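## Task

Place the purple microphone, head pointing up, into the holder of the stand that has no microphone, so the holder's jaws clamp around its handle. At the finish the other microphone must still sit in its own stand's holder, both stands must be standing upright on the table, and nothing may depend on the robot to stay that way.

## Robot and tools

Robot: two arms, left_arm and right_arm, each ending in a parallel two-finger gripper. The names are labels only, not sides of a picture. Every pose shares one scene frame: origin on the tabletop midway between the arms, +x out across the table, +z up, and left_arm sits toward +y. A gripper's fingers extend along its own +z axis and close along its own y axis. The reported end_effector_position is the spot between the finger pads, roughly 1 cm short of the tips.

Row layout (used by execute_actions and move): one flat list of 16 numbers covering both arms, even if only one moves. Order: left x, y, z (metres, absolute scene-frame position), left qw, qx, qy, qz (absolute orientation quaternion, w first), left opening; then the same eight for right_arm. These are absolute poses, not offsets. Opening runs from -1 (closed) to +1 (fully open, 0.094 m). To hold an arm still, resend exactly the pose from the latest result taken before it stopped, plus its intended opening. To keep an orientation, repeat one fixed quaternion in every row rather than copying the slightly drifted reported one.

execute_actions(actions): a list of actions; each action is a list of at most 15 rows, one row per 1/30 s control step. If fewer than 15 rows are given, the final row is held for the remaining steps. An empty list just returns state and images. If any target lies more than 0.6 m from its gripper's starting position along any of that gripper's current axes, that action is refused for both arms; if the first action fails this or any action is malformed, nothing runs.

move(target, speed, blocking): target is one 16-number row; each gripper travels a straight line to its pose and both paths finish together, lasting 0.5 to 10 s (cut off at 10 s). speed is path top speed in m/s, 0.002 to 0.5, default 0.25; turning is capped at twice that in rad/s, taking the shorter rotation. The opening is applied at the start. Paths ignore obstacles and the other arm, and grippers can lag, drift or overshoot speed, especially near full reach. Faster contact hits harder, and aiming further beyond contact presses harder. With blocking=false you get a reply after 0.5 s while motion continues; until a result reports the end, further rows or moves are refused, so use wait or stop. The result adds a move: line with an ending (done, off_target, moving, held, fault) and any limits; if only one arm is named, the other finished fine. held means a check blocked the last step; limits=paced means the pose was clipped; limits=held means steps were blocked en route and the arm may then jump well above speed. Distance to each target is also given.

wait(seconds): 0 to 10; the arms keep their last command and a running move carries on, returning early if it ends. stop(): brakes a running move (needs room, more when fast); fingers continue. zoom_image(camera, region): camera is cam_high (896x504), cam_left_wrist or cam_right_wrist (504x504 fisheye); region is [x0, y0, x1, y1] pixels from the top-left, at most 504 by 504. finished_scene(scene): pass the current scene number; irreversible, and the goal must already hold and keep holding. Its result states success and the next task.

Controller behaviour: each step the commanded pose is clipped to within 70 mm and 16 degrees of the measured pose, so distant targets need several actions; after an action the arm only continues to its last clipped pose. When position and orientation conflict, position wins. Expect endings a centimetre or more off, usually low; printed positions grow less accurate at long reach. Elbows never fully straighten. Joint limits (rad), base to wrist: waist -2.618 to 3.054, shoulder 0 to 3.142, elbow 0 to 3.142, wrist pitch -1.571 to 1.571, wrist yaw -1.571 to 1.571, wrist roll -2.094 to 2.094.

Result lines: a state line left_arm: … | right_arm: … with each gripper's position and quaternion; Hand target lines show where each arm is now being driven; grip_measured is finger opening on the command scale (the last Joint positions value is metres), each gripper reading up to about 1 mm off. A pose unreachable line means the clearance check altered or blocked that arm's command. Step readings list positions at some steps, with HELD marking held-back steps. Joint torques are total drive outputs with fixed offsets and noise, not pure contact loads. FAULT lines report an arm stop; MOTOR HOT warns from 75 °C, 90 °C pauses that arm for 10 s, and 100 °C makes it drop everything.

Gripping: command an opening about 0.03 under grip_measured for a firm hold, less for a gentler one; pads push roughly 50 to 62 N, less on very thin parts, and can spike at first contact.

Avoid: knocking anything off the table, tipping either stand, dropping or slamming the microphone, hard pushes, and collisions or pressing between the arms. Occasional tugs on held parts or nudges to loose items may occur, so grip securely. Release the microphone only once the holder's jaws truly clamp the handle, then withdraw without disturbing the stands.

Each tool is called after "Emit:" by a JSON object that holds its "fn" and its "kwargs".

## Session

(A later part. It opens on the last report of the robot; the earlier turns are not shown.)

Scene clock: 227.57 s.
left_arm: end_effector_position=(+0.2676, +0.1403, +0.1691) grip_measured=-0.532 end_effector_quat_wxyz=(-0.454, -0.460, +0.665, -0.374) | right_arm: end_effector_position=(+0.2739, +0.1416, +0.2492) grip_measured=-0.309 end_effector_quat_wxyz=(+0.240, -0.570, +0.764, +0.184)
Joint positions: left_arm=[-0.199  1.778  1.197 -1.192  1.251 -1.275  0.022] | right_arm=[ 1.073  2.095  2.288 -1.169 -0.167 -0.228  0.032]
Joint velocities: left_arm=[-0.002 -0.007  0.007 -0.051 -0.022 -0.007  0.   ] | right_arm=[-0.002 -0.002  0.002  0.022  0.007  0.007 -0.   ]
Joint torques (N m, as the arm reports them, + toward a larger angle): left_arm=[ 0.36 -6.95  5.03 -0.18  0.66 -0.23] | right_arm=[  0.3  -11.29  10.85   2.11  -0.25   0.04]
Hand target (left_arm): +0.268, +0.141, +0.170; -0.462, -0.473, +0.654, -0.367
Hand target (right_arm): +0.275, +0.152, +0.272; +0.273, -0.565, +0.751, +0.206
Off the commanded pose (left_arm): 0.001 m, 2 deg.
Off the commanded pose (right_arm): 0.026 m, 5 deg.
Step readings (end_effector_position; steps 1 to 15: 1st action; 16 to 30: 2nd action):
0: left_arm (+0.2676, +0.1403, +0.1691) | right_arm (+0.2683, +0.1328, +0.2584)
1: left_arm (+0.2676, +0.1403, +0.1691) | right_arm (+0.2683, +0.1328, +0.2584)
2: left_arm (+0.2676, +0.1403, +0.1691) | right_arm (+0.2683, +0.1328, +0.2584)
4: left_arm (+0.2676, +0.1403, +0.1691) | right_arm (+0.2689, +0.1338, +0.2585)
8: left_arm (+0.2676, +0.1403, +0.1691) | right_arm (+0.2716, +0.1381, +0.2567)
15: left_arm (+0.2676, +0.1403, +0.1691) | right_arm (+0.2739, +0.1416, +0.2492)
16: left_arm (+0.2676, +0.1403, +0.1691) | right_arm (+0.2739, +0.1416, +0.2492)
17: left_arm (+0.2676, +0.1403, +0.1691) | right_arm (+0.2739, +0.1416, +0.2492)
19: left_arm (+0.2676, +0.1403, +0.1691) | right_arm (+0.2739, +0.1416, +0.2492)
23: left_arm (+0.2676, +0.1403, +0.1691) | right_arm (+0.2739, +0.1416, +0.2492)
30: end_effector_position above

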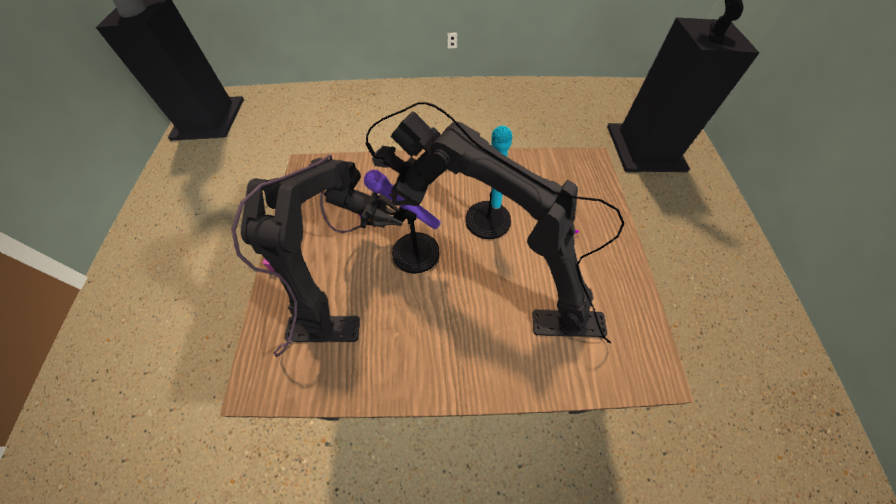

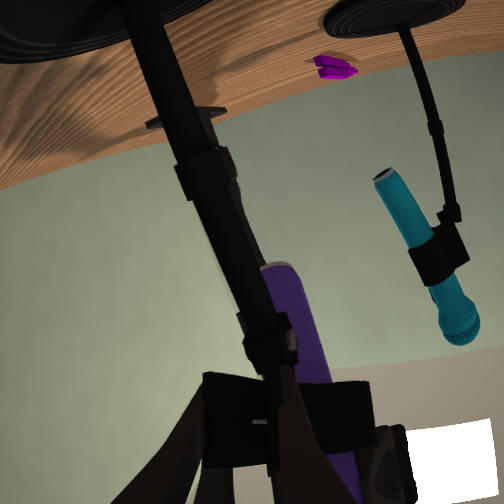

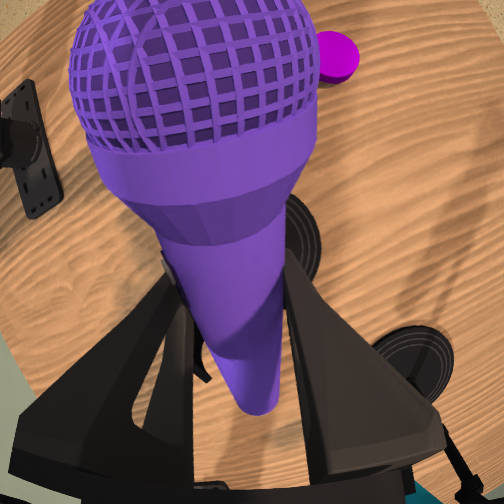

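Emit:
{"fn": "execute_actions", "kwargs": {"actions": [[[0.268,0.141,0.170,-0.462,-0.473,0.654,-0.367,-0.58,0.2762,0.154,0.271,0.2731,-0.5655,0.7505,0.2058,-0.36],[0.268,0.141,0.170,-0.462,-0.473,0.654,-0.367,-0.58,0.2764,0.1545,0.270,0.2731,-0.5655,0.7505,0.2058,-0.36],[0.268,0.141,0.170,-0.462,-0.473,0.654,-0.367,-0.58,0.2766,0.155,0.269,0.2731,-0.5655,0.7505,0.2058,-0.36],[0.268,0.141,0.170,-0.462,-0.473,0.654,-0.367,-0.58,0.2768,0.1555,0.268,0.2731,-0.5655,0.7505,0.2058,-0.36],[0.268,0.141,0.170,-0.462,-0.473,0.654,-0.367,-0.58,0.277,0.156,0.267,0.2731,-0.5655,0.7505,0.2058,-0.36],[0.268,0.141,0.170,-0.462,-0.473,0.654,-0.367,-0.58,0.2772,0.1565,0.266,0.2731,-0.5655,0.7505,0.2058,-0.36],[0.268,0.141,0.170,-0.462,-0.473,0.654,-0.367,-0.58,0.2774,0.157,0.265,0.2731,-0.5655,0.7505,0.2058,-0.36],[0.268,0.141,0.170,-0.462,-0.473,0.654,-0.367,-0.58,0.2776,0.1575,0.264,0.2731,-0.5655,0.7505,0.2058,-0.36],[0.268,0.141,0.170,-0.462,-0.473,0.654,-0.367,-0.58,0.2778,0.158,0.263,0.2731,-0.5655,0.7505,0.2058,-0.36],[0.268,0.141,0.170,-0.462,-0.473,0.654,-0.367,-0.58,0.278,0.1585,0.262,0.2731,-0.5655,0.7505,0.2058,-0.36]]]}}

Scene clock: 229.83 s.
left_arm: end_effector_position=(+0.2676, +0.1403, +0.1691) grip_measured=-0.532 end_effector_quat_wxyz=(-0.454, -0.460, +0.665, -0.374) | right_arm: end_effector_position=(+0.2773, +0.1469, +0.2536) grip_measured=-0.309 end_effector_quat_wxyz=(+0.254, -0.568, +0.759, +0.190)
Joint positions: left_arm=[-0.199  1.778  1.197 -1.192  1.251 -1.275  0.022] | right_arm=[ 1.073  2.095  2.288 -1.137 -0.167 -0.228  0.032]
Joint velocities: left_arm=[ 0.012 -0.022 -0.007 -0.007  0.051  0.022  0.   ] | right_arm=[-0.017  0.007 -0.007 -0.007 -0.051 -0.095  0.   ]
Joint torques (N m, as the arm reports them, + toward a larger angle): left_arm=[ 0.4  -6.9   5.3  -0.11  0.67 -0.28] | right_arm=[  0.52 -10.76   7.84   2.17  -0.23   0.06]
Hand target (left_arm): +0.268, +0.141, +0.170; -0.462, -0.473, +0.654, -0.367
Hand target (right_arm): +0.277, +0.158, +0.262; +0.272, -0.565, +0.751, +0.206
Off the commanded pose (left_arm): 0.001 m, 2 deg.
Off the commanded pose (right_arm): 0.014 m, 3 deg.
Step readings (end_effector_position):
0: left_arm (+0.2676, +0.1403, +0.1691) | right_arm (+0.2739, +0.1416, +0.2492)
1: left_arm (+0.2676, +0.1403, +0.1691) | right_arm (+0.2739, +0.1416, +0.2492)
2: left_arm (+0.2676, +0.1403, +0.1691) | right_arm (+0.2739, +0.1416, +0.2493)
4: left_arm (+0.2676, +0.1403, +0.1691) | right_arm (+0.2742, +0.1421, +0.2497)
8: left_arm (+0.2676, +0.1403, +0.1691) | right_arm (+0.2754, +0.1439, +0.2511)
15: end_effector_position above

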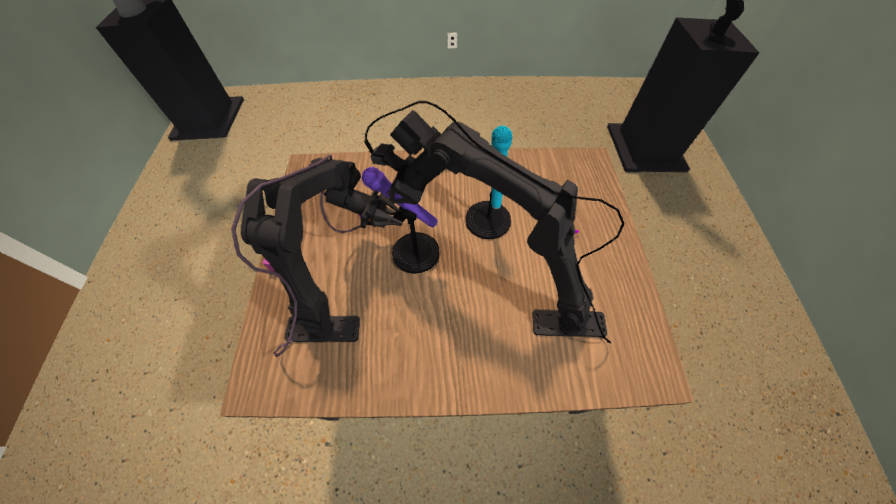

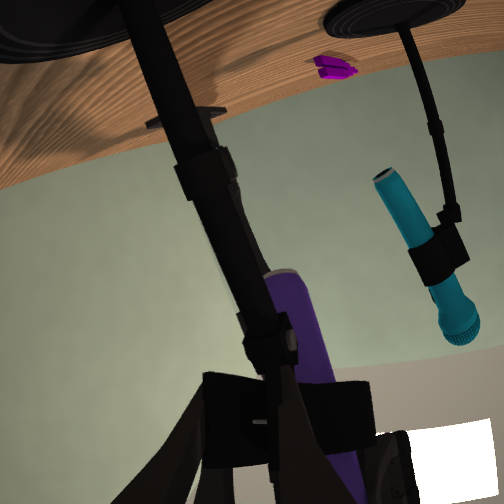

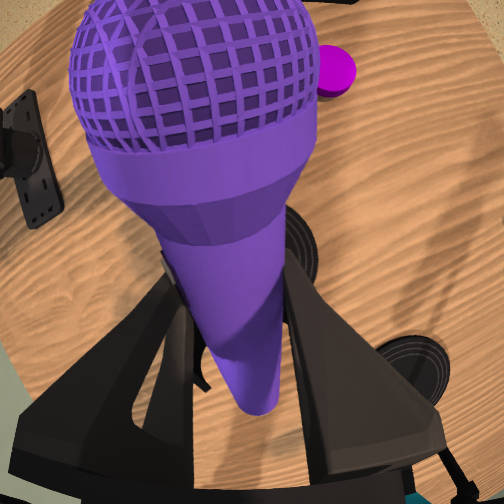

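Emit:
{"fn": "execute_actions", "kwargs": {"actions": [[[0.268,0.141,0.170,-0.462,-0.473,0.654,-0.367,-0.58,0.2782,0.1589,0.2605,0.272,-0.5658,0.751,0.205,-0.36],[0.268,0.141,0.170,-0.462,-0.473,0.654,-0.367,-0.58,0.2784,0.1593,0.259,0.271,-0.5661,0.7513,0.204,-0.36],[0.268,0.141,0.170,-0.462,-0.473,0.654,-0.367,-0.58,0.2786,0.1597,0.2575,0.2698,-0.5664,0.7517,0.2033,-0.36],[0.268,0.141,0.170,-0.462,-0.473,0.654,-0.367,-0.58,0.2788,0.1601,0.256,0.2687,-0.5667,0.752,0.2025,-0.36],[0.268,0.141,0.170,-0.462,-0.473,0.654,-0.367,-0.58,0.279,0.1605,0.2545,0.2676,-0.567,0.7524,0.2017,-0.36],[0.268,0.141,0.170,-0.462,-0.473,0.654,-0.367,-0.58,0.2792,0.1609,0.253,0.2665,-0.5673,0.7528,0.2008,-0.36],[0.268,0.141,0.170,-0.462,-0.473,0.654,-0.367,-0.58,0.2794,0.1613,0.2515,0.2654,-0.5676,0.7532,0.200,-0.36],[0.268,0.141,0.170,-0.462,-0.473,0.654,-0.367,-0.58,0.2796,0.1617,0.250,0.2643,-0.5679,0.7536,0.1992,-0.36]]]}}

Emit:
{"fn": "zoom_image", "kwargs": {"camera": "cam_high", "region": [350,150,470,260]}}

Scene clock: 231.30 s.
left_arm: end_effector_position=(+0.2674, +0.1406, +0.1688) grip_measured=-0.532 end_effector_quat_wxyz=(-0.454, -0.461, +0.665, -0.373) | right_arm: end_effector_position=(+0.2797, +0.1513, +0.2440) grip_measured=-0.309 end_effector_quat_wxyz=(+0.249, -0.569, +0.761, +0.188)
Joint positions: left_arm=[-0.199  1.778  1.197 -1.194  1.249 -1.275  0.022] | right_arm=[ 1.073  2.117  2.288 -1.126 -0.168 -0.228  0.032]
Joint velocities: left_arm=[ 0.007 -0.007 -0.012  0.022 -0.066 -0.066 -0.001] | right_arm=[ 0.007 -0.002  0.012  0.007  0.051  0.022 -0.002]
Joint torques (N m, as the arm reports them, + toward a larger angle): left_arm=[ 0.27 -6.69  5.24 -0.11  0.66 -0.27] | right_arm=[  0.82 -10.64   7.98   2.14  -0.14   0.03]
Hand target (left_arm): +0.268, +0.141, +0.170; -0.462, -0.473, +0.654, -0.367
Hand target (right_arm): +0.279, +0.161, +0.250; +0.264, -0.568, +0.754, +0.199
Off the commanded pose (left_arm): 0.001 m, 2 deg.
Off the commanded pose (right_arm): 0.012 m, 2 deg.
Step readings (end_effector_position):
0: left_arm (+0.2676, +0.1403, +0.1691) | right_arm (+0.2777, +0.1475, +0.2542)
1: left_arm (+0.2676, +0.1403, +0.1691) | right_arm (+0.2777, +0.1475, +0.2542)
2: left_arm (+0.2676, +0.1403, +0.1691) | right_arm (+0.2777, +0.1475, +0.2542)
4: left_arm (+0.2676, +0.1403, +0.1691) | right_arm (+0.2780, +0.1480, +0.2532)
8: left_arm (+0.2676, +0.1403, +0.1691) | right_arm (+0.2792, +0.1499, +0.2466)
15: end_effector_position above

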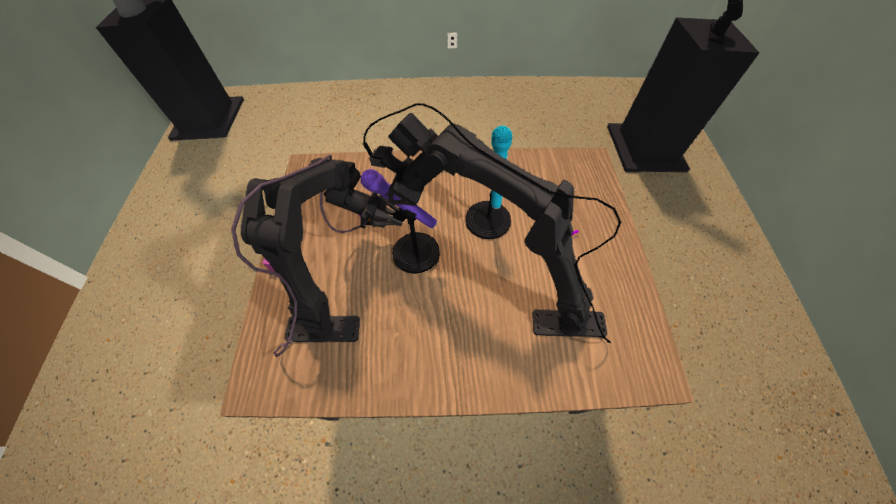

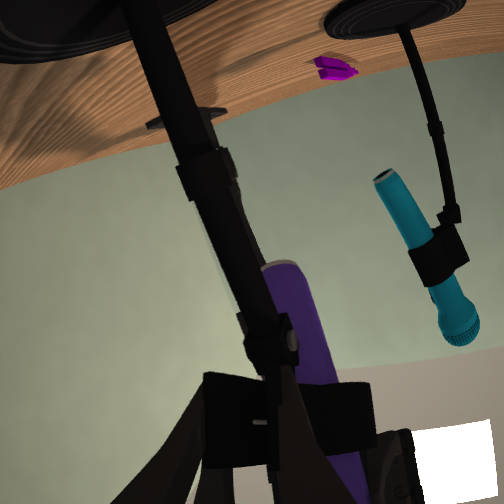

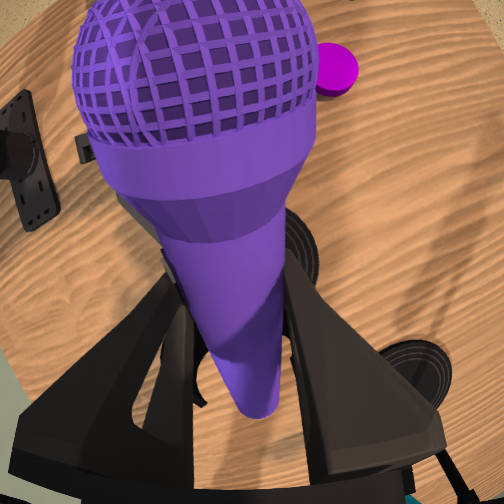

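Region (350, 150, 470, 260) of cam_high's 896x504 image, scaled by 4.200, with more detail than that image has; it fills the top 462 rows of this view, and the rest is white.

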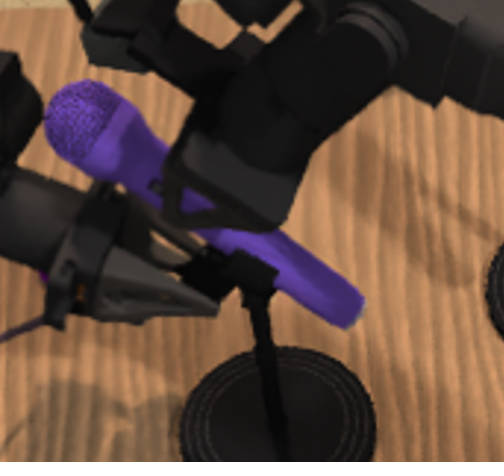

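The mic has bottomed in the jaws. Releasing the wings slowly so the jaws close.

Emit:
{"fn": "execute_actions", "kwargs": {"actions": [[[0.268,0.141,0.170,-0.462,-0.473,0.654,-0.367,-0.5,0.2796,0.1617,0.250,0.2643,-0.5679,0.7536,0.1992,-0.36],[0.268,0.141,0.170,-0.462,-0.473,0.654,-0.367,-0.45,0.2796,0.1617,0.250,0.2643,-0.5679,0.7536,0.1992,-0.36],[0.268,0.141,0.170,-0.462,-0.473,0.654,-0.367,-0.4,0.2796,0.1617,0.250,0.2643,-0.5679,0.7536,0.1992,-0.36],[0.268,0.141,0.170,-0.462,-0.473,0.654,-0.367,-0.35,0.2796,0.1617,0.250,0.2643,-0.5679,0.7536,0.1992,-0.36],[0.268,0.141,0.170,-0.462,-0.473,0.654,-0.367,-0.3,0.2796,0.1617,0.250,0.2643,-0.5679,0.7536,0.1992,-0.36],[0.268,0.141,0.170,-0.462,-0.473,0.654,-0.367,-0.25,0.2796,0.1617,0.250,0.2643,-0.5679,0.7536,0.1992,-0.36],[0.268,0.141,0.170,-0.462,-0.473,0.654,-0.367,-0.2,0.2796,0.1617,0.250,0.2643,-0.5679,0.7536,0.1992,-0.36],[0.268,0.141,0.170,-0.462,-0.473,0.654,-0.367,-0.15,0.2796,0.1617,0.250,0.2643,-0.5679,0.7536,0.1992,-0.36],[0.268,0.141,0.170,-0.462,-0.473,0.654,-0.367,-0.1,0.2796,0.1617,0.250,0.2643,-0.5679,0.7536,0.1992,-0.36],[0.268,0.141,0.170,-0.462,-0.473,0.654,-0.367,-0.05,0.2796,0.1617,0.250,0.2643,-0.5679,0.7536,0.1992,-0.36],[0.268,0.141,0.170,-0.462,-0.473,0.654,-0.367,0.0,0.2796,0.1617,0.250,0.2643,-0.5679,0.7536,0.1992,-0.36],[0.268,0.141,0.170,-0.462,-0.473,0.654,-0.367,0.05,0.2796,0.1617,0.250,0.2643,-0.5679,0.7536,0.1992,-0.36],[0.268,0.141,0.170,-0.462,-0.473,0.654,-0.367,0.1,0.2796,0.1617,0.250,0.2643,-0.5679,0.7536,0.1992,-0.36],[0.268,0.141,0.170,-0.462,-0.473,0.654,-0.367,0.15,0.2796,0.1617,0.250,0.2643,-0.5679,0.7536,0.1992,-0.36],[0.268,0.141,0.170,-0.462,-0.473,0.654,-0.367,0.2,0.2796,0.1617,0.250,0.2643,-0.5679,0.7536,0.1992,-0.36]],[[0.268,0.141,0.170,-0.462,-0.473,0.654,-0.367,0.3,0.2796,0.1617,0.250,0.2643,-0.5679,0.7536,0.1992,-0.36],[0.268,0.141,0.170,-0.462,-0.473,0.654,-0.367,0.5,0.2796,0.1617,0.250,0.2643,-0.5679,0.7536,0.1992,-0.36],[0.268,0.141,0.170,-0.462,-0.473,0.654,-0.367,0.8,0.2796,0.1617,0.250,0.2643,-0.5679,0.7536,0.1992,-0.36]]]}}

Scene clock: 234.07 s.
left_arm: end_effector_position=(+0.2658, +0.1413, +0.1683) grip_measured=+0.798 end_effector_quat_wxyz=(-0.461, -0.473, +0.658, -0.361) | right_arm: end_effector_position=(+0.2722, +0.1565, +0.2452) grip_measured=-0.309 end_effector_quat_wxyz=(+0.247, -0.575, +0.755, +0.198)
Joint positions: left_arm=[-0.199  1.778  1.197 -1.207  1.244 -1.302  0.084] | right_arm=[ 1.085  2.117  2.288 -1.121 -0.185 -0.228  0.032]
Joint velocities: left_arm=[-0.012  0.022 -0.022 -0.037 -0.007  0.007 -0.001] | right_arm=[ 0.002  0.002 -0.012 -0.051  0.037 -0.081  0.   ]
Joint torques (N m, as the arm reports them, + toward a larger angle): left_arm=[ 0.16 -6.83  5.09  0.03  0.78  0.02] | right_arm=[ -0.25 -10.67   8.2    2.08   0.04   0.04]
Hand target (left_arm): +0.268, +0.141, +0.170; -0.462, -0.473, +0.654, -0.367
Hand target (right_arm): +0.279, +0.162, +0.250; +0.264, -0.568, +0.754, +0.200
Off the commanded pose (left_arm): 0.003 m, 1 deg.
Off the commanded pose (right_arm): 0.010 m, 2 deg.
Step readings (end_effector_position; steps 1 to 15: 1st action; 16 to 30: 2nd action):
0: left_arm (+0.2674, +0.1406, +0.1688) | right_arm (+0.2797, +0.1513, +0.2440)
1: left_arm (+0.2674, +0.1407, +0.1688) | right_arm (+0.2797, +0.1513, +0.2440)
2: left_arm (+0.2672, +0.1407, +0.1688) | right_arm (+0.2797, +0.1513, +0.2440)
4: left_arm (+0.2666, +0.1408, +0.1689) | right_arm (+0.2788, +0.1518, +0.2441)
8: left_arm (+0.2658, +0.1407, +0.1701) | right_arm (+0.2765, +0.1533, +0.2443)
15: left_arm (+0.2658, +0.1409, +0.1695) | right_arm (+0.2731, +0.1558, +0.2450)
16: left_arm (+0.2658, +0.1410, +0.1692) | right_arm (+0.2725, +0.1563, +0.2452)
17: left_arm (+0.2658, +0.1410, +0.1690) | right_arm (+0.2722, +0.1565, +0.2452)
19: left_arm (+0.2658, +0.1411, +0.1687) | right_arm (+0.2722, +0.1565, +0.2452)
23: left_arm (+0.2658, +0.1412, +0.1684) | right_arm (+0.2722, +0.1565, +0.2452)
30: end_effector_position above

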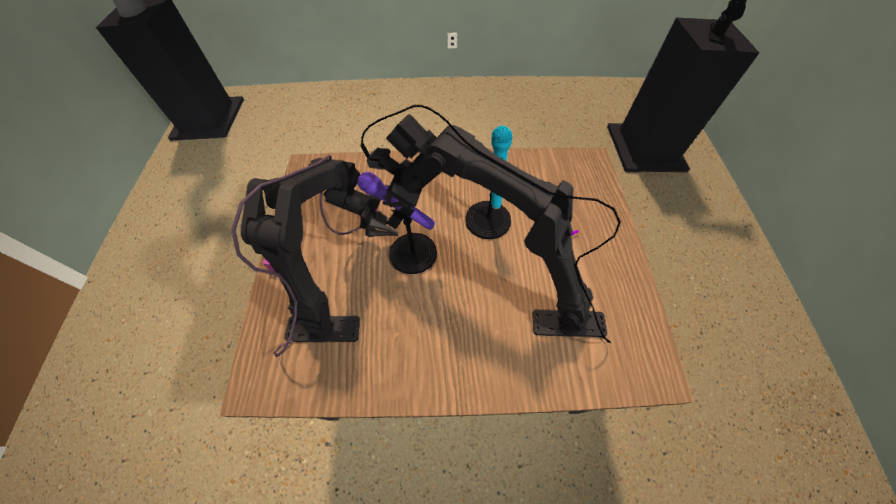

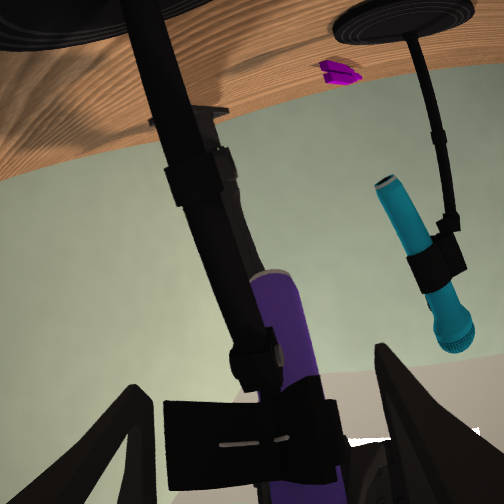

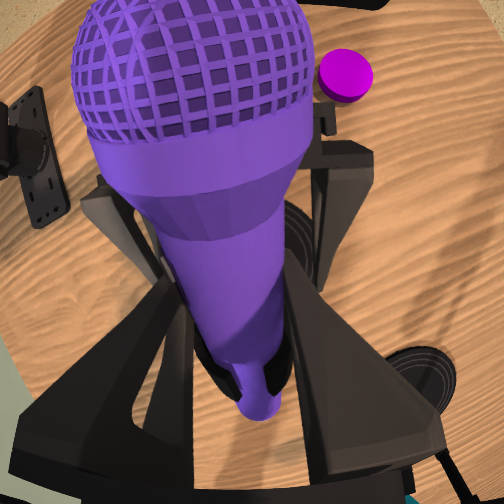

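Emit:
{"fn": "execute_actions", "kwargs": {"actions": [[[0.268,0.141,0.170,-0.462,-0.473,0.654,-0.367,1,0.277,0.161,0.250,0.2643,-0.5679,0.7536,0.1992,-0.3],[0.268,0.143,0.170,-0.462,-0.473,0.654,-0.367,1,0.275,0.160,0.250,0.2643,-0.5679,0.7536,0.1992,-0.26],[0.268,0.146,0.171,-0.462,-0.473,0.654,-0.367,1,0.275,0.160,0.250,0.2643,-0.5679,0.7536,0.1992,-0.22],[0.268,0.149,0.172,-0.462,-0.473,0.654,-0.367,1,0.275,0.160,0.250,0.2643,-0.5679,0.7536,0.1992,-0.18],[0.269,0.152,0.173,-0.462,-0.473,0.654,-0.367,1,0.275,0.160,0.250,0.2643,-0.5679,0.7536,0.1992,-0.1],[0.270,0.155,0.174,-0.462,-0.473,0.654,-0.367,1,0.275,0.160,0.250,0.2643,-0.5679,0.7536,0.1992,0.0],[0.271,0.158,0.175,-0.462,-0.473,0.654,-0.367,1,0.275,0.160,0.250,0.2643,-0.5679,0.7536,0.1992,0.2],[0.272,0.161,0.176,-0.462,-0.473,0.654,-0.367,1,0.275,0.160,0.250,0.2643,-0.5679,0.7536,0.1992,0.5]]]}}

Emit:
{"fn": "move", "kwargs": {"target": [0.275,0.215,0.19,-0.420,-0.559,0.599,-0.391,1,0.255,0.095,0.325,0.2643,-0.5679,0.7536,0.1992,0.5], "speed": 0.15}}

Scene clock: 235.87 s.
left_arm: end_effector_position=(+0.2686, +0.1616, +0.1674) grip_measured=+1.000 end_effector_quat_wxyz=(-0.463, -0.484, +0.650, -0.359) | right_arm: end_effector_position=(+0.2728, +0.1604, +0.2437) grip_measured=+0.497 end_effector_quat_wxyz=(+0.253, -0.575, +0.753, +0.198)
Joint positions: left_arm=[-0.129  1.814  1.224 -1.36   1.226 -1.151  0.094] | right_arm=[ 1.09   2.117  2.275 -1.096 -0.179 -0.225  0.07 ]
Joint velocities: left_arm=[-0.002  0.051  0.022 -0.286 -0.081  0.227  0.   ] | right_arm=[ 0.002  0.002 -0.017  0.007  0.037  0.022 -0.001]
Joint torques (N m, as the arm reports them, + toward a larger angle): left_arm=[ 0.28 -6.73  7.35 -0.51  0.69  0.19] | right_arm=[ -0.08 -12.41   6.18   1.9    0.     0.08]
Hand target (left_arm): +0.271, +0.161, +0.176; -0.462, -0.474, +0.654, -0.367
Hand target (right_arm): +0.275, +0.160, +0.250; +0.264, -0.568, +0.754, +0.200
Off the commanded pose (left_arm): 0.009 m, 2 deg.
Off the commanded pose (right_arm): 0.007 m, 2 deg.
Step readings (end_effector_position):
0: left_arm (+0.2658, +0.1413, +0.1682) | right_arm (+0.2722, +0.1565, +0.2452)
1: left_arm (+0.2658, +0.1413, +0.1682) | right_arm (+0.2722, +0.1565, +0.2452)
2: left_arm (+0.2658, +0.1413, +0.1682) | right_arm (+0.2723, +0.1566, +0.2453)
4: left_arm (+0.2657, +0.1427, +0.1683) | right_arm (+0.2715, +0.1568, +0.2435)
8: left_arm (+0.2668, +0.1534, +0.1686) | right_arm (+0.2701, +0.1584, +0.2419)
15: end_effector_position above

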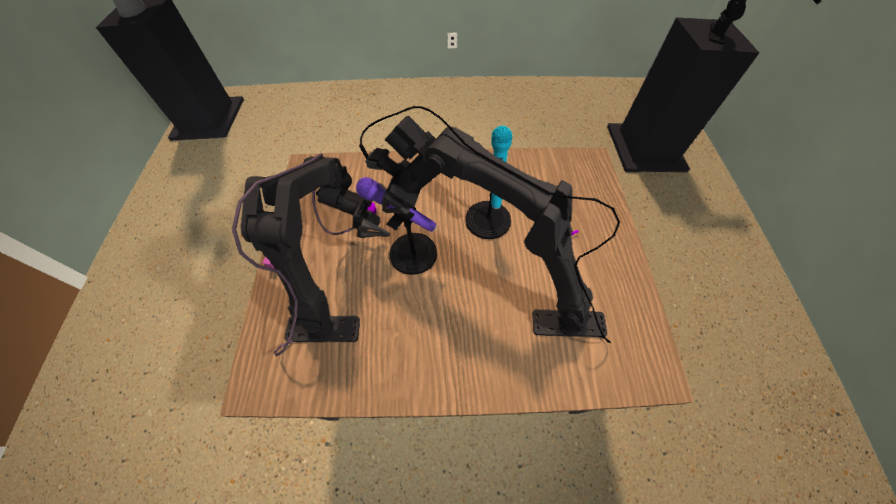

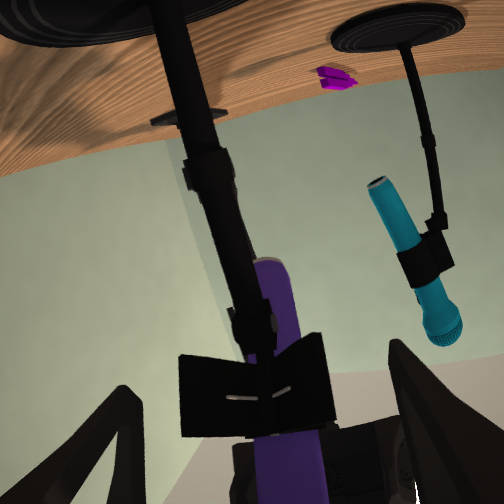

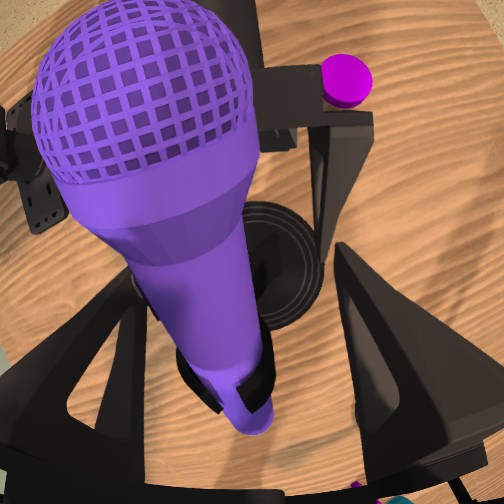

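Scene clock: 237.23 s.
left_arm: end_effector_position=(+0.2798, +0.2151, +0.1844) grip_measured=+1.000 end_effector_quat_wxyz=(+0.417, +0.558, -0.605, +0.385) | right_arm: end_effector_position=(+0.2583, +0.1004, +0.3150) grip_measured=+0.497 end_effector_quat_wxyz=(+0.259, -0.565, +0.759, +0.194)
Joint positions: left_arm=[ 0.069  1.693  1.183 -1.409  1.184 -1.197  0.094] | right_arm=[ 1.047  1.998  2.413 -1.351 -0.185 -0.242  0.07 ]
Joint velocities: left_arm=[ 0.007 -0.007 -0.022 -0.095  0.007 -0.081  0.   ] | right_arm=[-0.002 -0.007 -0.002 -0.037  0.051 -0.022 -0.001]
Joint torques (N m, as the arm reports them, + toward a larger angle): left_arm=[ 0.46 -7.86  3.99 -0.43  0.67  0.  ] | right_arm=[ -0.65 -10.1    9.16   1.46  -0.24  -0.12]
Hand target (left_arm): +0.275, +0.215, +0.190; +0.420, +0.560, -0.599, +0.389
Hand target (right_arm): +0.256, +0.095, +0.326; +0.265, -0.568, +0.754, +0.199
Off the commanded pose (left_arm): 0.007 m, 1 deg.
Off the commanded pose (right_arm): 0.012 m, 1 deg.
move: off_target (right_arm)

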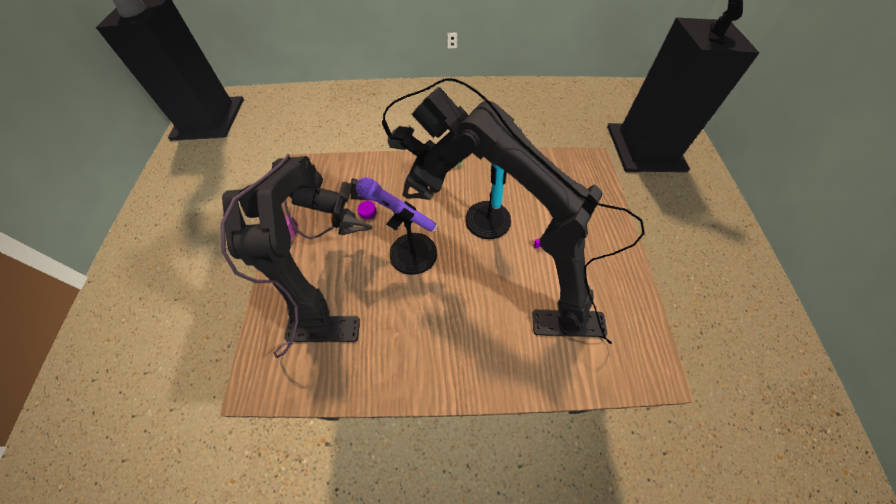

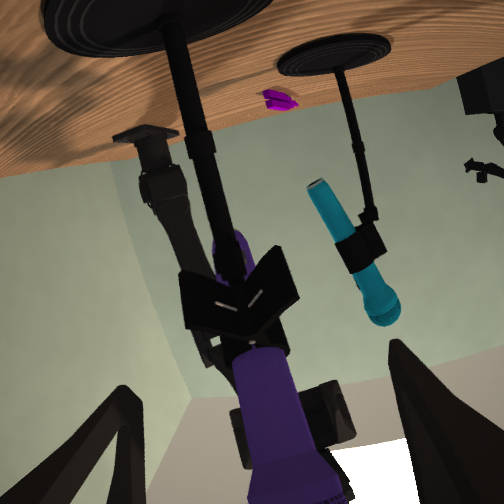

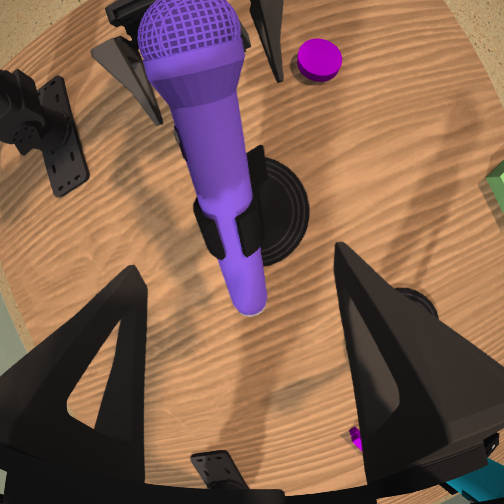

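The mic is held by the jaws and both arms are clear.

Emit:
{"fn": "finished_scene", "kwargs": {"scene": 1}}

The scene is finished: the task was done.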